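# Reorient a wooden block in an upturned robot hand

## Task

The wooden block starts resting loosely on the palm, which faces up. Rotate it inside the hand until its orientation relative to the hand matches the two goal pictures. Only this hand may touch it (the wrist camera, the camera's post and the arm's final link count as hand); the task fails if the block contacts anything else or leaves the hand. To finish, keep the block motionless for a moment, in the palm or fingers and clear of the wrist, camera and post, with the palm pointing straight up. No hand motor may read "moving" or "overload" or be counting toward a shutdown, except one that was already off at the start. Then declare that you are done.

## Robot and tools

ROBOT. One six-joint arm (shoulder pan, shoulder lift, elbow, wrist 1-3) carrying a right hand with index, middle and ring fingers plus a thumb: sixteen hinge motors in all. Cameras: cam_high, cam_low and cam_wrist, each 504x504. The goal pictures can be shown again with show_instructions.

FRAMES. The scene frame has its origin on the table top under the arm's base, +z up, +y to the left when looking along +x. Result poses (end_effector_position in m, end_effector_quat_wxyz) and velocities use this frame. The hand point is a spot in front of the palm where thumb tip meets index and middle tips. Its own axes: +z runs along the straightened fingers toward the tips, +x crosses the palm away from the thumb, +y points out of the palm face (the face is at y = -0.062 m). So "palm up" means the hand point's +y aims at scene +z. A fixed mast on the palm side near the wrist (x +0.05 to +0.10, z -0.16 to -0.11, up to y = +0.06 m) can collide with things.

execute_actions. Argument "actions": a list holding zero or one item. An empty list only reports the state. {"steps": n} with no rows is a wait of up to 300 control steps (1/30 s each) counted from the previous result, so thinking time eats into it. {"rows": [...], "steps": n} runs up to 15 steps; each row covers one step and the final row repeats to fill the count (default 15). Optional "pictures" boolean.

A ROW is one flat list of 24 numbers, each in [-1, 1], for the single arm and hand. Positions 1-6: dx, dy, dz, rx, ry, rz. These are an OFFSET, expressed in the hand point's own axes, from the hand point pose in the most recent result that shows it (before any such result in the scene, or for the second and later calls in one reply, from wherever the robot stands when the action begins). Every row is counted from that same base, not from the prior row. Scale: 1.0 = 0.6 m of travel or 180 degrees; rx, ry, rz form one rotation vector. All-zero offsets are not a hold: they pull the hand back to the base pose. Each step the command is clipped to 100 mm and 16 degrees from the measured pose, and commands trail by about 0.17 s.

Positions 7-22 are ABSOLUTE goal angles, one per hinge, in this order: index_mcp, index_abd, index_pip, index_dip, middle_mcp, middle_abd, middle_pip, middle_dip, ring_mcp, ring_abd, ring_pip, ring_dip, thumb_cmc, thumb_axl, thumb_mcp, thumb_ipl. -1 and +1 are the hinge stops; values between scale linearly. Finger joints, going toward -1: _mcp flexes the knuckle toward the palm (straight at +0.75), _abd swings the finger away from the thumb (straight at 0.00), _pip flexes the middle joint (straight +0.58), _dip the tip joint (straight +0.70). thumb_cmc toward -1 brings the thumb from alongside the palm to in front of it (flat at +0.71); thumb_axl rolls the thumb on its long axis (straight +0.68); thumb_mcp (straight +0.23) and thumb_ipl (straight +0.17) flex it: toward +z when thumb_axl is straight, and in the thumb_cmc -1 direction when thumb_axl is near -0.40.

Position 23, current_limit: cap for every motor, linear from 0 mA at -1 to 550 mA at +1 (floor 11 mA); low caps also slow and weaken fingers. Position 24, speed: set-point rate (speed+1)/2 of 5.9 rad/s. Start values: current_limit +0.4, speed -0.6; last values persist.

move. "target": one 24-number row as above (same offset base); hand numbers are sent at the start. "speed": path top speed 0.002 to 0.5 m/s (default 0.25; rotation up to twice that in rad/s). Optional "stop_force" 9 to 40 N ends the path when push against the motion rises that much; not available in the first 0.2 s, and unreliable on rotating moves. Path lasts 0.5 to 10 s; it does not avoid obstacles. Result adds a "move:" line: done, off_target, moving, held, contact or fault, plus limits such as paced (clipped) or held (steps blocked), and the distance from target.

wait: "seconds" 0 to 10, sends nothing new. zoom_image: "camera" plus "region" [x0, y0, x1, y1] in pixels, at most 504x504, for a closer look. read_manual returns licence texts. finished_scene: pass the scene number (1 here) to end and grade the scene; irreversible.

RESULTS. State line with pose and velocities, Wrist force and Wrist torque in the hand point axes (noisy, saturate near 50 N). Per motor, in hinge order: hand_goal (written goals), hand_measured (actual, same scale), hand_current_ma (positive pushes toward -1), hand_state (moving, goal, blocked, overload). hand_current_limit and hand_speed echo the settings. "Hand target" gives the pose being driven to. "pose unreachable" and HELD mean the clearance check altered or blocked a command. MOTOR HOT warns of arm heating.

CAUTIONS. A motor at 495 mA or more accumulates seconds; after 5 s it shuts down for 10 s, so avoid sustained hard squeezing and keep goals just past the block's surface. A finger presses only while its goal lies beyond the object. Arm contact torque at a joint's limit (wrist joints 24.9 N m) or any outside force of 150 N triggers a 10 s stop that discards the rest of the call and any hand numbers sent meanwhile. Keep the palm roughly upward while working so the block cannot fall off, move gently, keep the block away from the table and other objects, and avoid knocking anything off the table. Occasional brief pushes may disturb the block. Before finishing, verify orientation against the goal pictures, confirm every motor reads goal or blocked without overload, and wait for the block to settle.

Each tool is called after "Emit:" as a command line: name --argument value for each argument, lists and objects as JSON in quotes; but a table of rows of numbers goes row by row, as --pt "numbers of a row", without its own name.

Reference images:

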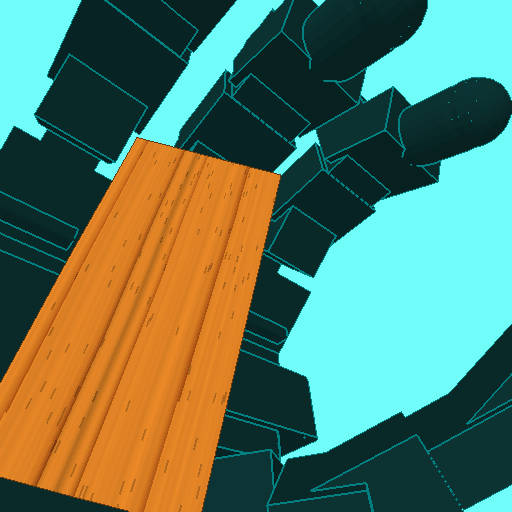

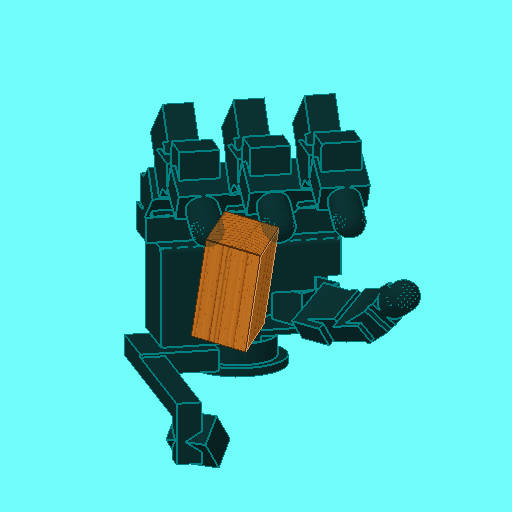

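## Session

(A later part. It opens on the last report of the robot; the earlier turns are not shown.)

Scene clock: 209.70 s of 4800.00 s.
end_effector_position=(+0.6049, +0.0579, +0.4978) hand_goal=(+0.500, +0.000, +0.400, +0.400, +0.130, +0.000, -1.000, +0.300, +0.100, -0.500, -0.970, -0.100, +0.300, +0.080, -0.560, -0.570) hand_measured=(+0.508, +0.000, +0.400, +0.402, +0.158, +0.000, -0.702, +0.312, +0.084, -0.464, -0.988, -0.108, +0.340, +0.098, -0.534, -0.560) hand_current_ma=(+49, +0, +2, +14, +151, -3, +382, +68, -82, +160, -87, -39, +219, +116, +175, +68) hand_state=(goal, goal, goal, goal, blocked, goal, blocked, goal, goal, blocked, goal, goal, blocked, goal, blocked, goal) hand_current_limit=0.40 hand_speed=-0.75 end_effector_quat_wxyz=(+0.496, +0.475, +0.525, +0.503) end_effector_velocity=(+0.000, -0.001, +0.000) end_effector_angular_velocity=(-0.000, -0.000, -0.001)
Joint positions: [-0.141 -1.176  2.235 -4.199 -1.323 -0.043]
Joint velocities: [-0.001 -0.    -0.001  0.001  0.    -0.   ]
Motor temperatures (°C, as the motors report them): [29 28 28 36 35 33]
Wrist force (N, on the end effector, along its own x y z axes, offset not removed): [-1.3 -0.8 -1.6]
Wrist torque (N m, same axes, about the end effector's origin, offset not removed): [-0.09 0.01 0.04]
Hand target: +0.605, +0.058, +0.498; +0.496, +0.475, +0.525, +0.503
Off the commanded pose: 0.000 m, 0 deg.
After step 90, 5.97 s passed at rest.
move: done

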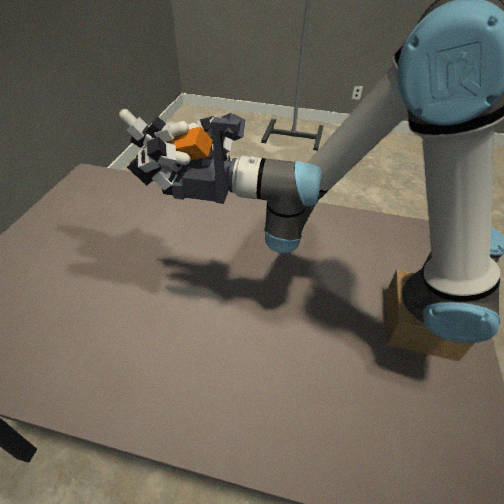

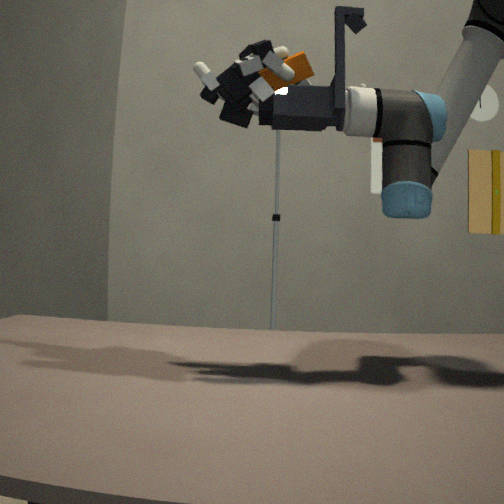

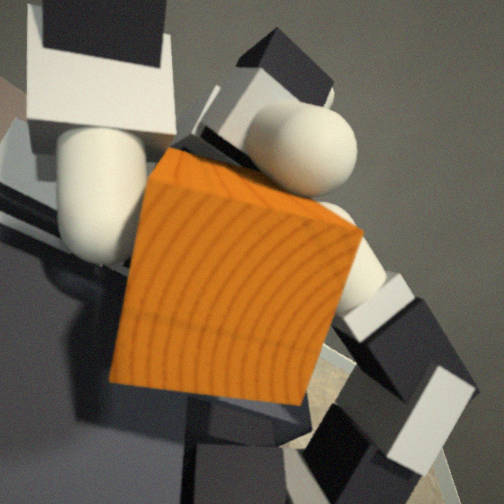

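Emit:
move --target '[0,0,0,0,0,0,0.6,0,0.4,0.4,1,0,-0.4,0.3,0.1,-0.5,-0.97,-0.1,0.3,0.08,-0.56,-0.57,0.4,-0.6]'

Emit:
move --target '[0,0,0,0,0,0,0.6,0,0.4,0.4,1,0,-0.45,-1,-0.1,-0.4,-0.97,-0.1,0.4,0.08,-0.56,-0.73,0.4,-0.85]'

Scene clock: 215.53 s of 4800.00 s.
end_effector_position=(+0.6049, +0.0579, +0.4978) hand_goal=(+0.600, +0.000, +0.400, +0.400, +1.000, +0.000, -0.400, +0.300, +0.100, -0.500, -0.970, -0.100, +0.300, +0.080, -0.560, -0.570) hand_measured=(+0.610, +0.000, +0.400, +0.402, +1.000, +0.000, -0.400, +0.302, +0.084, -0.464, -0.988, -0.108, +0.340, +0.098, -0.532, -0.560) hand_current_ma=(+51, +0, +4, +14, +1, -3, -2, +12, -82, +160, -88, -39, +219, +116, +179, +76) hand_state=(goal, goal, goal, goal, goal, goal, goal, goal, goal, blocked, goal, goal, blocked, goal, blocked, goal) hand_current_limit=0.40 hand_speed=-0.60 end_effector_quat_wxyz=(+0.496, +0.475, +0.525, +0.503) end_effector_velocity=(-0.000, -0.001, +0.001) end_effector_angular_velocity=(-0.001, -0.004, -0.002)
Joint positions: [-0.141 -1.176  2.235 -4.199 -1.323 -0.043]
Joint velocities: [-0.002 -0.001 -0.001 -0.002  0.    -0.   ]
Motor temperatures (°C, as the motors report them): [29 28 28 36 35 33]
Wrist force (N, on the end effector, along its own x y z axes, offset not removed): [-1.6 -1.7 -0.5]
Wrist torque (N m, same axes, about the end effector's origin, offset not removed): [-0.18 0.01 -0.12]
Hand target: +0.605, +0.058, +0.498; +0.496, +0.475, +0.525, +0.503
Off the commanded pose: 0.000 m, 0 deg.
After step 90, 1.63 s passed at rest.
move: done

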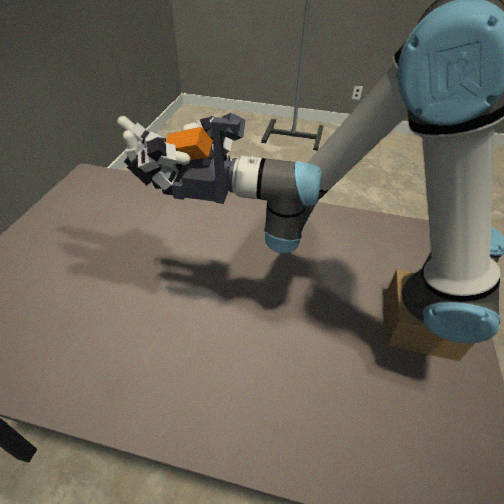

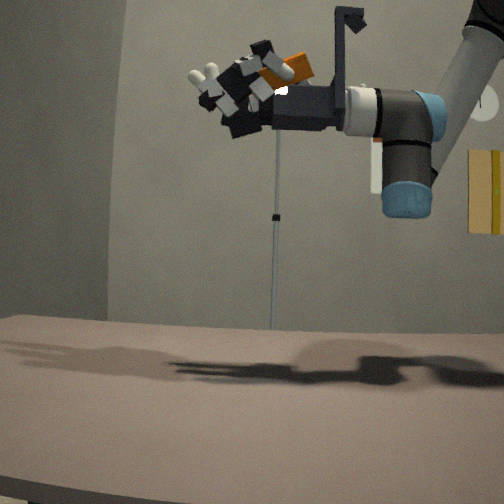

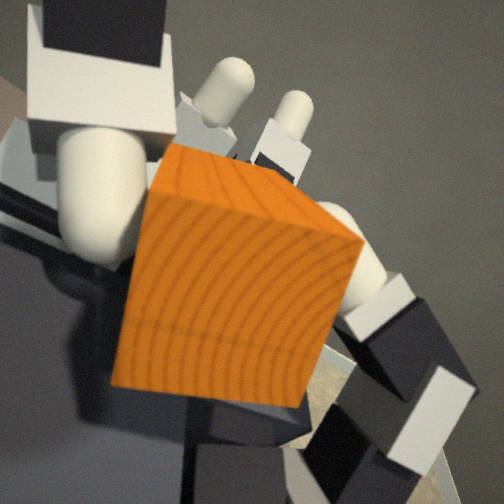

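Scene clock: 219.33 s of 4800.00 s.
end_effector_position=(+0.6049, +0.0579, +0.4978) hand_goal=(+0.600, +0.000, +0.400, +0.400, +1.000, +0.000, -0.450, -1.000, -0.100, -0.400, -0.970, -0.100, +0.400, +0.080, -0.560, -0.730) hand_measured=(+0.610, +0.000, +0.400, +0.402, +1.000, +0.000, -0.444, -0.998, -0.090, -0.398, -0.970, -0.102, +0.420, +0.084, -0.542, -0.712) hand_current_ma=(+51, +0, +4, +14, +1, -3, +30, +11, +57, +7, +4, -7, +102, +27, +114, +127) hand_state=(goal, goal, goal, goal, goal, goal, goal, goal, goal, goal, goal, goal, goal, goal, goal, goal) hand_current_limit=0.40 hand_speed=-0.85 end_effector_quat_wxyz=(+0.496, +0.475, +0.525, +0.503) end_effector_velocity=(+0.000, -0.001, +0.000) end_effector_angular_velocity=(+0.000, -0.000, -0.001)
Joint positions: [-0.141 -1.176  2.235 -4.199 -1.323 -0.043]
Joint velocities: [-0.001  0.    -0.001  0.001 -0.     0.   ]
Motor temperatures (°C, as the motors report them): [29 28 28 36 35 33]
Wrist force (N, on the end effector, along its own x y z axes, offset not removed): [-1.7 -2.0 -0.5]
Wrist torque (N m, same axes, about the end effector's origin, offset not removed): [-0.32 0.05 -0.10]
Hand target: +0.605, +0.058, +0.498; +0.496, +0.475, +0.525, +0.503
Off the commanded pose: 0.000 m, 0 deg.
move: done

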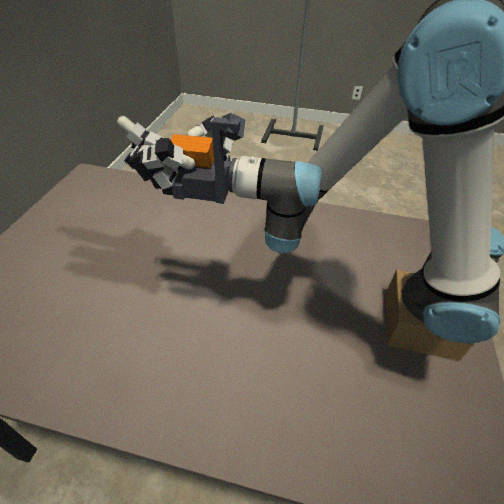

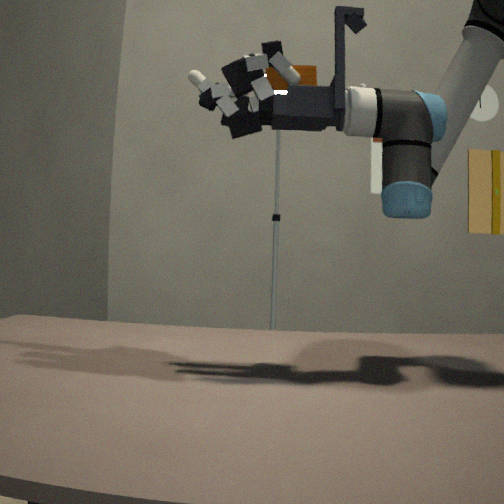

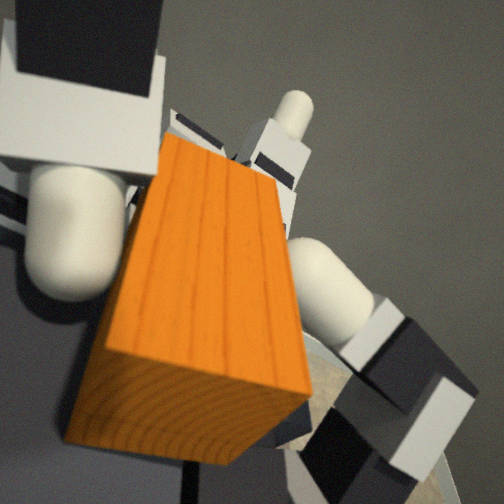

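Emit:
move --target '[0,0,0,0,0,0,0.7,0,0.4,0.4,0.85,0,-0.7,-0.8,-0.1,-0.35,-0.97,-0.1,0.7,0.27,-0.5,-0.8,0.4,-0.8]'

Emit:
move --target '[0,0,0,0,0,0,0.7,0,0.4,0.4,0.72,0,-0.81,-0.7,-0.1,-0.4,-0.97,-0.1,0.4,0.27,-0.57,-0.8,0.4,-0.85]'

Emit:
move --target '[0,0,0,0,0,0,0.7,0,0.4,0.4,0.52,0,-0.81,-0.32,-0.1,-0.4,-0.97,-0.06,0.4,0.1,-0.56,-0.73,0.4,-0.9]'

Scene clock: 227.93 s of 4800.00 s.
end_effector_position=(+0.6049, +0.0579, +0.4978) hand_goal=(+0.700, +0.000, +0.400, +0.400, +0.850, +0.000, -0.700, -0.800, -0.100, -0.350, -0.970, -0.100, +0.700, +0.270, -0.500, -0.800) hand_measured=(+0.710, +0.000, +0.400, +0.402, +0.874, +0.000, -0.696, -0.804, -0.092, -0.354, -0.970, -0.102, +0.702, +0.272, -0.502, -0.798) hand_current_ma=(+51, +0, +4, +14, +128, -3, +18, -21, +41, -19, +0, -7, +12, +11, -15, +7) hand_state=(goal, goal, goal, goal, blocked, goal, goal, goal, goal, goal, goal, goal, goal, goal, goal, goal) hand_current_limit=0.40 hand_speed=-0.80 end_effector_quat_wxyz=(+0.496, +0.475, +0.525, +0.503) end_effector_velocity=(-0.000, -0.000, +0.000) end_effector_angular_velocity=(+0.000, -0.001, -0.001)
Joint positions: [-0.141 -1.176  2.235 -4.199 -1.323 -0.043]
Joint velocities: [-0.001  0.    -0.    -0.001  0.     0.   ]
Motor temperatures (°C, as the motors report them): [29 28 28 36 35 33]
Wrist force (N, on the end effector, along its own x y z axes, offset not removed): [-2.9 -0.9 -0.4]
Wrist torque (N m, same axes, about the end effector's origin, offset not removed): [-0.14 0.14 -0.14]
Hand target: +0.605, +0.058, +0.498; +0.496, +0.475, +0.525, +0.503
Off the commanded pose: 0.000 m, 0 deg.
After step 90, 4.70 s passed at rest.
move: done

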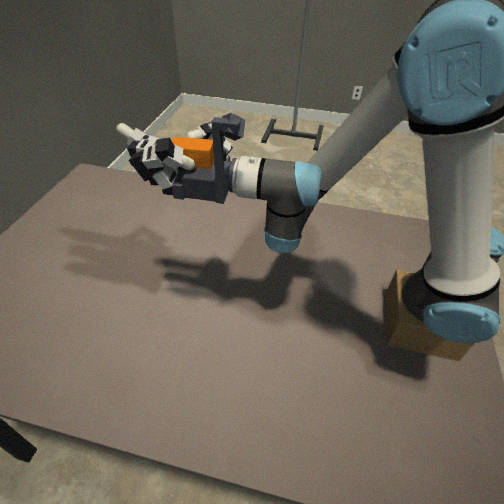

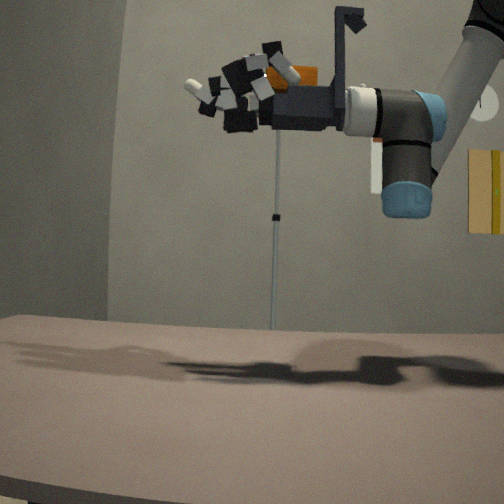

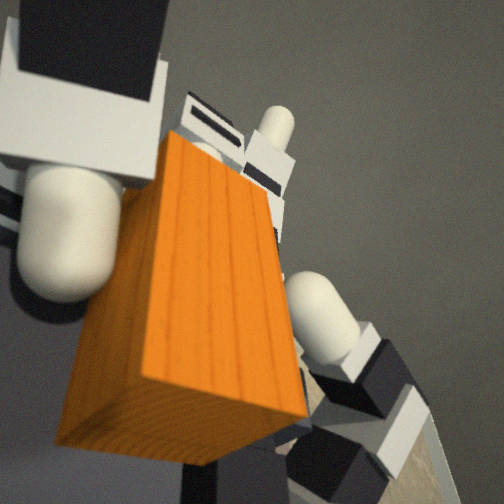

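Scene clock: 229.00 s of 4800.00 s.
end_effector_position=(+0.6049, +0.0579, +0.4978) hand_goal=(+0.700, +0.000, +0.400, +0.400, +0.720, +0.000, -0.810, -0.700, -0.100, -0.400, -0.970, -0.100, +0.400, +0.270, -0.570, -0.800) hand_measured=(+0.710, +0.000, +0.400, +0.402, +0.746, +0.002, -0.806, -0.704, -0.096, -0.394, -0.970, -0.100, +0.438, +0.272, -0.558, -0.800) hand_current_ma=(+51, +0, +4, +14, +137, +9, +18, -22, +26, +24, +0, -3, +201, +11, +72, +3) hand_state=(goal, goal, goal, goal, blocked, goal, goal, goal, goal, goal, goal, goal, blocked, goal, goal, goal) hand_current_limit=0.40 hand_speed=-0.85 end_effector_quat_wxyz=(+0.496, +0.475, +0.525, +0.503) end_effector_velocity=(-0.000, -0.001, +0.001) end_effector_angular_velocity=(+0.000, -0.001, -0.001)
Joint positions: [-0.141 -1.176  2.235 -4.199 -1.323 -0.043]
Joint velocities: [-0.001 -0.001 -0.    -0.    -0.     0.   ]
Motor temperatures (°C, as the motors report them): [29 28 28 36 35 33]
Wrist force (N, on the end effector, along its own x y z axes, offset not removed): [-0.4 -0.1 0.3]
Wrist torque (N m, same axes, about the end effector's origin, offset not removed): [-0.07 -0.18 0.09]
Hand target: +0.605, +0.058, +0.498; +0.496, +0.475, +0.525, +0.503
Off the commanded pose: 0.000 m, 0 deg.
move: done

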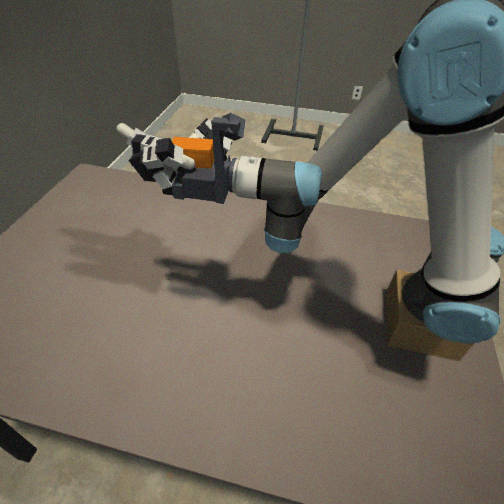

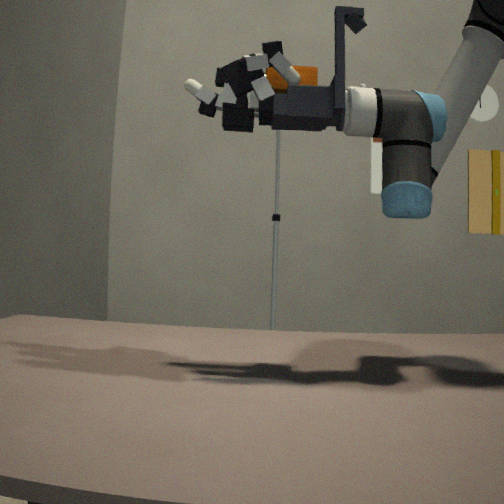

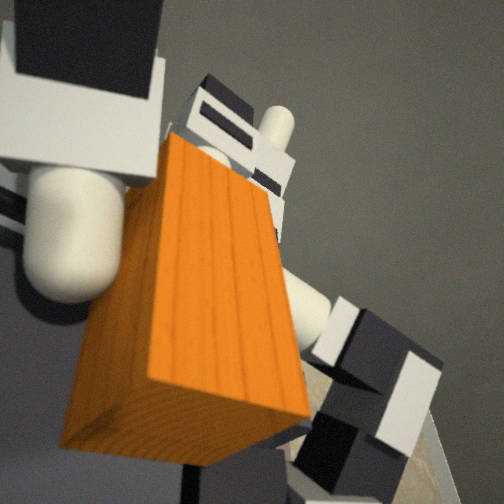

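Scene clock: 230.80 s of 4800.00 s.
end_effector_position=(+0.6049, +0.0579, +0.4978) hand_goal=(+0.700, +0.000, +0.400, +0.400, +0.520, +0.000, -0.810, -0.320, -0.100, -0.400, -0.970, -0.060, +0.400, +0.100, -0.560, -0.730) hand_measured=(+0.710, +0.000, +0.400, +0.402, +0.572, +0.002, -0.806, -0.336, -0.104, -0.392, -0.964, -0.056, +0.426, +0.096, -0.542, -0.734) hand_current_ma=(+51, +0, +4, +14, +277, +9, +23, -86, -21, +37, +31, +22, +143, -30, +112, -32) hand_state=(goal, goal, goal, goal, blocked, goal, goal, goal, goal, goal, goal, goal, blocked, goal, goal, goal) hand_current_limit=0.40 hand_speed=-0.90 end_effector_quat_wxyz=(+0.496, +0.475, +0.525, +0.503) end_effector_velocity=(+0.000, -0.000, +0.001) end_effector_angular_velocity=(-0.000, -0.001, -0.000)
Joint positions: [-0.141 -1.176  2.235 -4.199 -1.323 -0.043]
Joint velocities: [-0.001 -0.    -0.001 -0.     0.    -0.   ]
Motor temperatures (°C, as the motors report them): [29 28 28 36 35 33]
Wrist force (N, on the end effector, along its own x y z axes, offset not removed): [-1.5 -2.1 -1.5]
Wrist torque (N m, same axes, about the end effector's origin, offset not removed): [-0.17 0.10 -0.07]
Hand target: +0.605, +0.058, +0.498; +0.496, +0.475, +0.525, +0.503
Off the commanded pose: 0.000 m, 0 deg.
move: done

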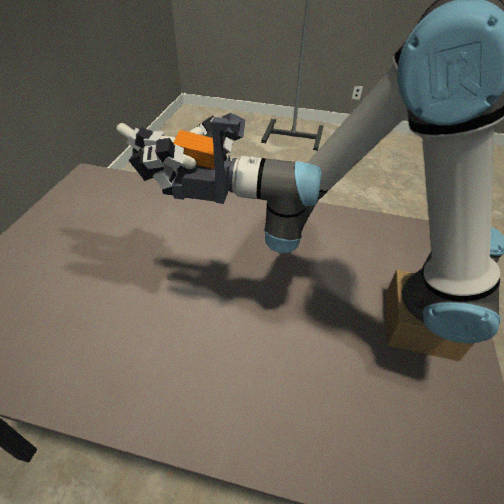

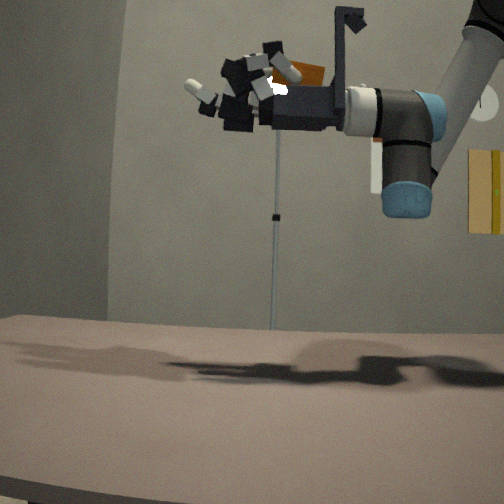

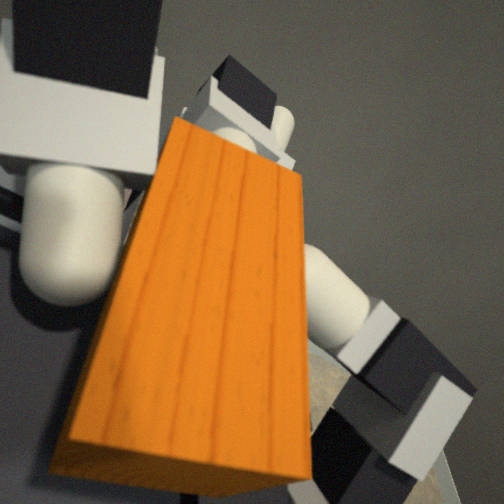

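Works. More roll, yaw and pitch via thumb axl.

Emit:
move --target '[0,0,0,0,0,0,0.7,0,0.4,0.4,0.5,0,-0.81,-0.22,-0.1,-0.33,-0.97,-0.08,0.37,-0.04,-0.56,-0.73,0.4,-0.92]'

Scene clock: 234.57 s of 4800.00 s.
end_effector_position=(+0.6049, +0.0579, +0.4978) hand_goal=(+0.700, +0.000, +0.400, +0.400, +0.500, +0.000, -0.810, -0.220, -0.100, -0.330, -0.970, -0.080, +0.370, -0.040, -0.560, -0.730) hand_measured=(+0.710, +0.000, +0.400, +0.402, +0.520, +0.002, -0.808, -0.224, -0.092, -0.332, -0.960, -0.072, +0.424, -0.030, -0.536, -0.734) hand_current_ma=(+51, +0, +4, +14, +112, +9, +8, -21, +44, -12, +49, +39, +291, +69, +161, -32) hand_state=(goal, goal, goal, goal, blocked, goal, goal, goal, goal, goal, goal, goal, blocked, goal, blocked, goal) hand_current_limit=0.40 hand_speed=-0.92 end_effector_quat_wxyz=(+0.496, +0.475, +0.525, +0.503) end_effector_velocity=(+0.000, -0.000, +0.001) end_effector_angular_velocity=(-0.001, -0.002, -0.000)
Joint positions: [-0.141 -1.176  2.235 -4.199 -1.323 -0.043]
Joint velocities: [-0.     0.    -0.001 -0.001 -0.    -0.   ]
Motor temperatures (°C, as the motors report them): [29 28 28 36 35 33]
Wrist force (N, on the end effector, along its own x y z axes, offset not removed): [-2.4 -1.6 -1.9]
Wrist torque (N m, same axes, about the end effector's origin, offset not removed): [-0.13 0.19 -0.10]
Hand target: +0.605, +0.058, +0.498; +0.496, +0.475, +0.525, +0.503
Off the commanded pose: 0.000 m, 0 deg.
move: done

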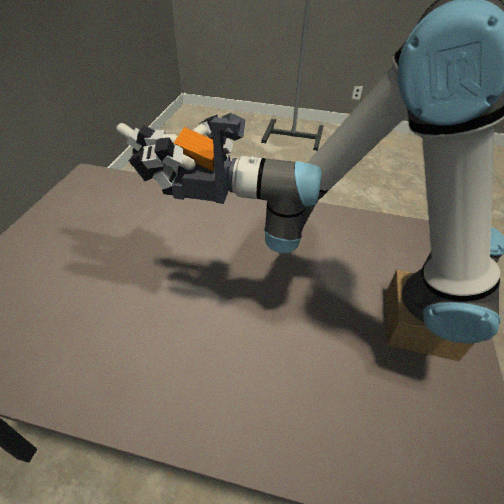

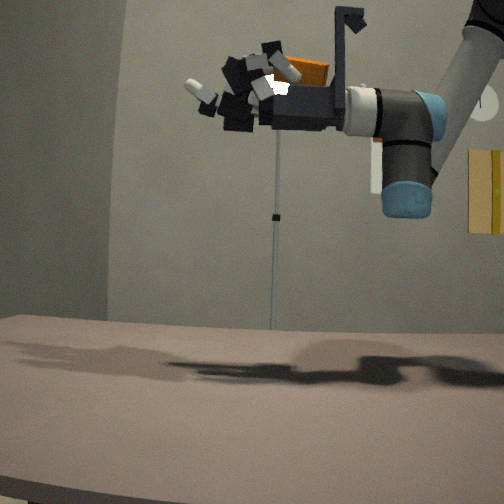

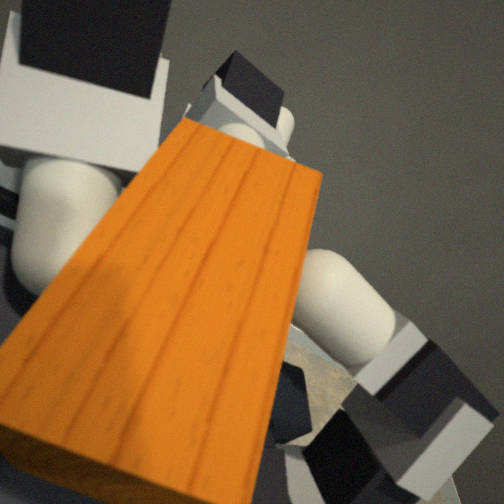

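Emit:
move --target '[0,0,0,0,0,0,0.7,0,0.4,0.4,0.45,0.2,-0.81,-0.17,-0.16,-0.33,-0.97,0,0.37,-0.02,-0.56,-0.68,0.4,-0.92]'

Scene clock: 238.97 s of 4800.00 s.
end_effector_position=(+0.6049, +0.0579, +0.4978) hand_goal=(+0.700, +0.000, +0.400, +0.400, +0.450, +0.200, -0.810, -0.170, -0.160, -0.330, -0.970, +0.000, +0.370, -0.020, -0.560, -0.680) hand_measured=(+0.710, +0.000, +0.400, +0.402, +0.474, +0.196, -0.808, -0.174, -0.154, -0.332, -0.964, -0.002, +0.412, -0.018, -0.536, -0.684) hand_current_ma=(+52, +0, +4, +14, +124, -18, +8, -16, +28, -12, +32, -10, +224, +17, +157, -31) hand_state=(goal, goal, goal, goal, blocked, goal, goal, goal, goal, goal, goal, goal, blocked, goal, blocked, goal) hand_current_limit=0.40 hand_speed=-0.92 end_effector_quat_wxyz=(+0.496, +0.475, +0.525, +0.503) end_effector_velocity=(+0.000, -0.000, +0.001) end_effector_angular_velocity=(+0.000, -0.002, +0.000)
Joint positions: [-0.141 -1.176  2.235 -4.199 -1.323 -0.043]
Joint velocities: [-0.     0.    -0.001 -0.001  0.     0.001]
Motor temperatures (°C, as the motors report them): [29 28 28 36 35 33]
Wrist force (N, on the end effector, along its own x y z axes, offset not removed): [-1.7 -0.7 -2.0]
Wrist torque (N m, same axes, about the end effector's origin, offset not removed): [-0.01 0.15 -0.06]
Hand target: +0.605, +0.058, +0.498; +0.496, +0.475, +0.525, +0.503
Off the commanded pose: 0.000 m, 0 deg.
After step 90, 0.27 s passed at rest.
move: done

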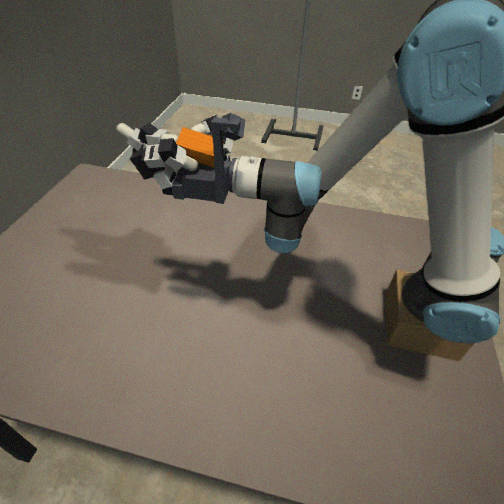

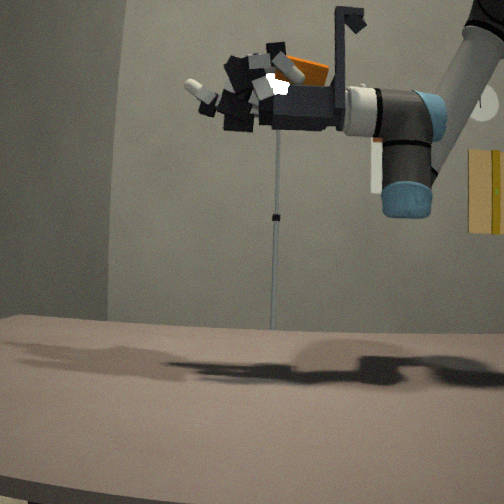

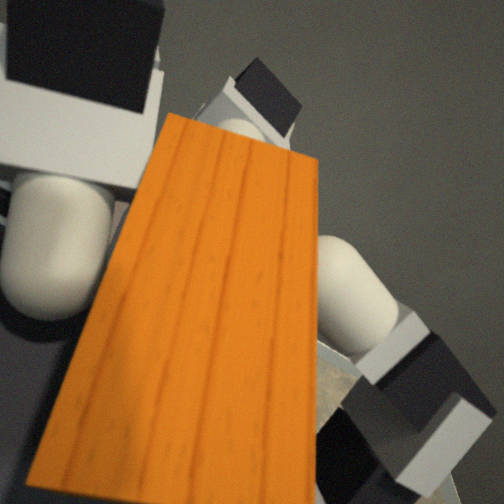

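Emit:
move --target '[0,0,0,0,0,0,0.7,0,0.4,0.4,0.44,0.2,-0.81,-0.13,-0.16,-0.29,-0.97,0,0.35,-0.07,-0.56,-0.68,0.4,-0.92]'

Scene clock: 243.80 s of 4800.00 s.
end_effector_position=(+0.6049, +0.0579, +0.4978) hand_goal=(+0.700, +0.000, +0.400, +0.400, +0.440, +0.200, -0.810, -0.130, -0.160, -0.290, -0.970, +0.000, +0.350, -0.070, -0.560, -0.680) hand_measured=(+0.710, +0.000, +0.400, +0.402, +0.460, +0.196, -0.808, -0.134, -0.154, -0.292, -0.966, -0.002, +0.408, -0.060, -0.536, -0.680) hand_current_ma=(+52, +0, +4, +14, +108, -14, +7, -21, +28, -7, +17, -8, +307, +63, +157, +5) hand_state=(goal, goal, goal, goal, blocked, goal, goal, goal, goal, goal, goal, goal, blocked, goal, blocked, goal) hand_current_limit=0.40 hand_speed=-0.92 end_effector_quat_wxyz=(+0.496, +0.475, +0.525, +0.503) end_effector_velocity=(+0.000, -0.001, +0.000) end_effector_angular_velocity=(-0.000, -0.000, -0.001)
Joint positions: [-0.141 -1.176  2.235 -4.199 -1.323 -0.043]
Joint velocities: [-0.001 -0.    -0.     0.001 -0.    -0.   ]
Motor temperatures (°C, as the motors report them): [29 28 28 36 35 33]
Wrist force (N, on the end effector, along its own x y z axes, offset not removed): [-2.1 -1.5 -2.1]
Wrist torque (N m, same axes, about the end effector's origin, offset not removed): [-0.10 0.22 -0.07]
Hand target: +0.605, +0.058, +0.498; +0.496, +0.475, +0.525, +0.503
Off the commanded pose: 0.000 m, 0 deg.
After step 90, 1.13 s passed at rest.
move: done

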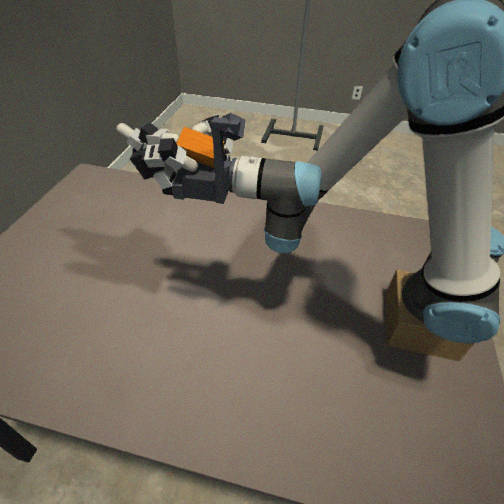

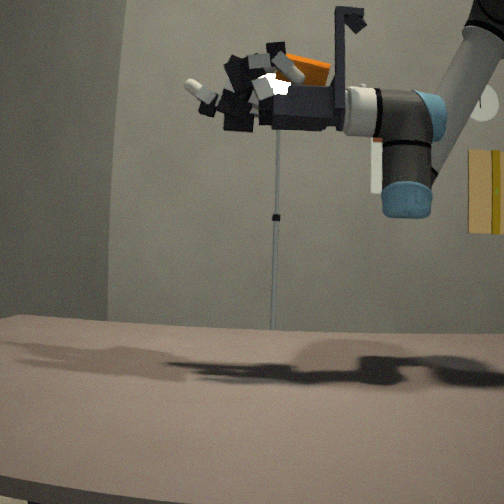

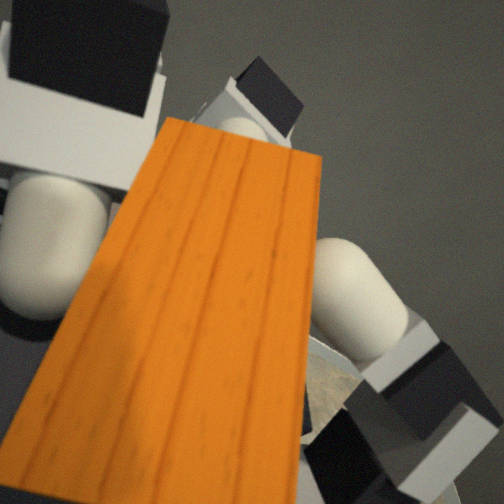

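Emit:
finished_scene --scene 1

The scene is finished: the task was done.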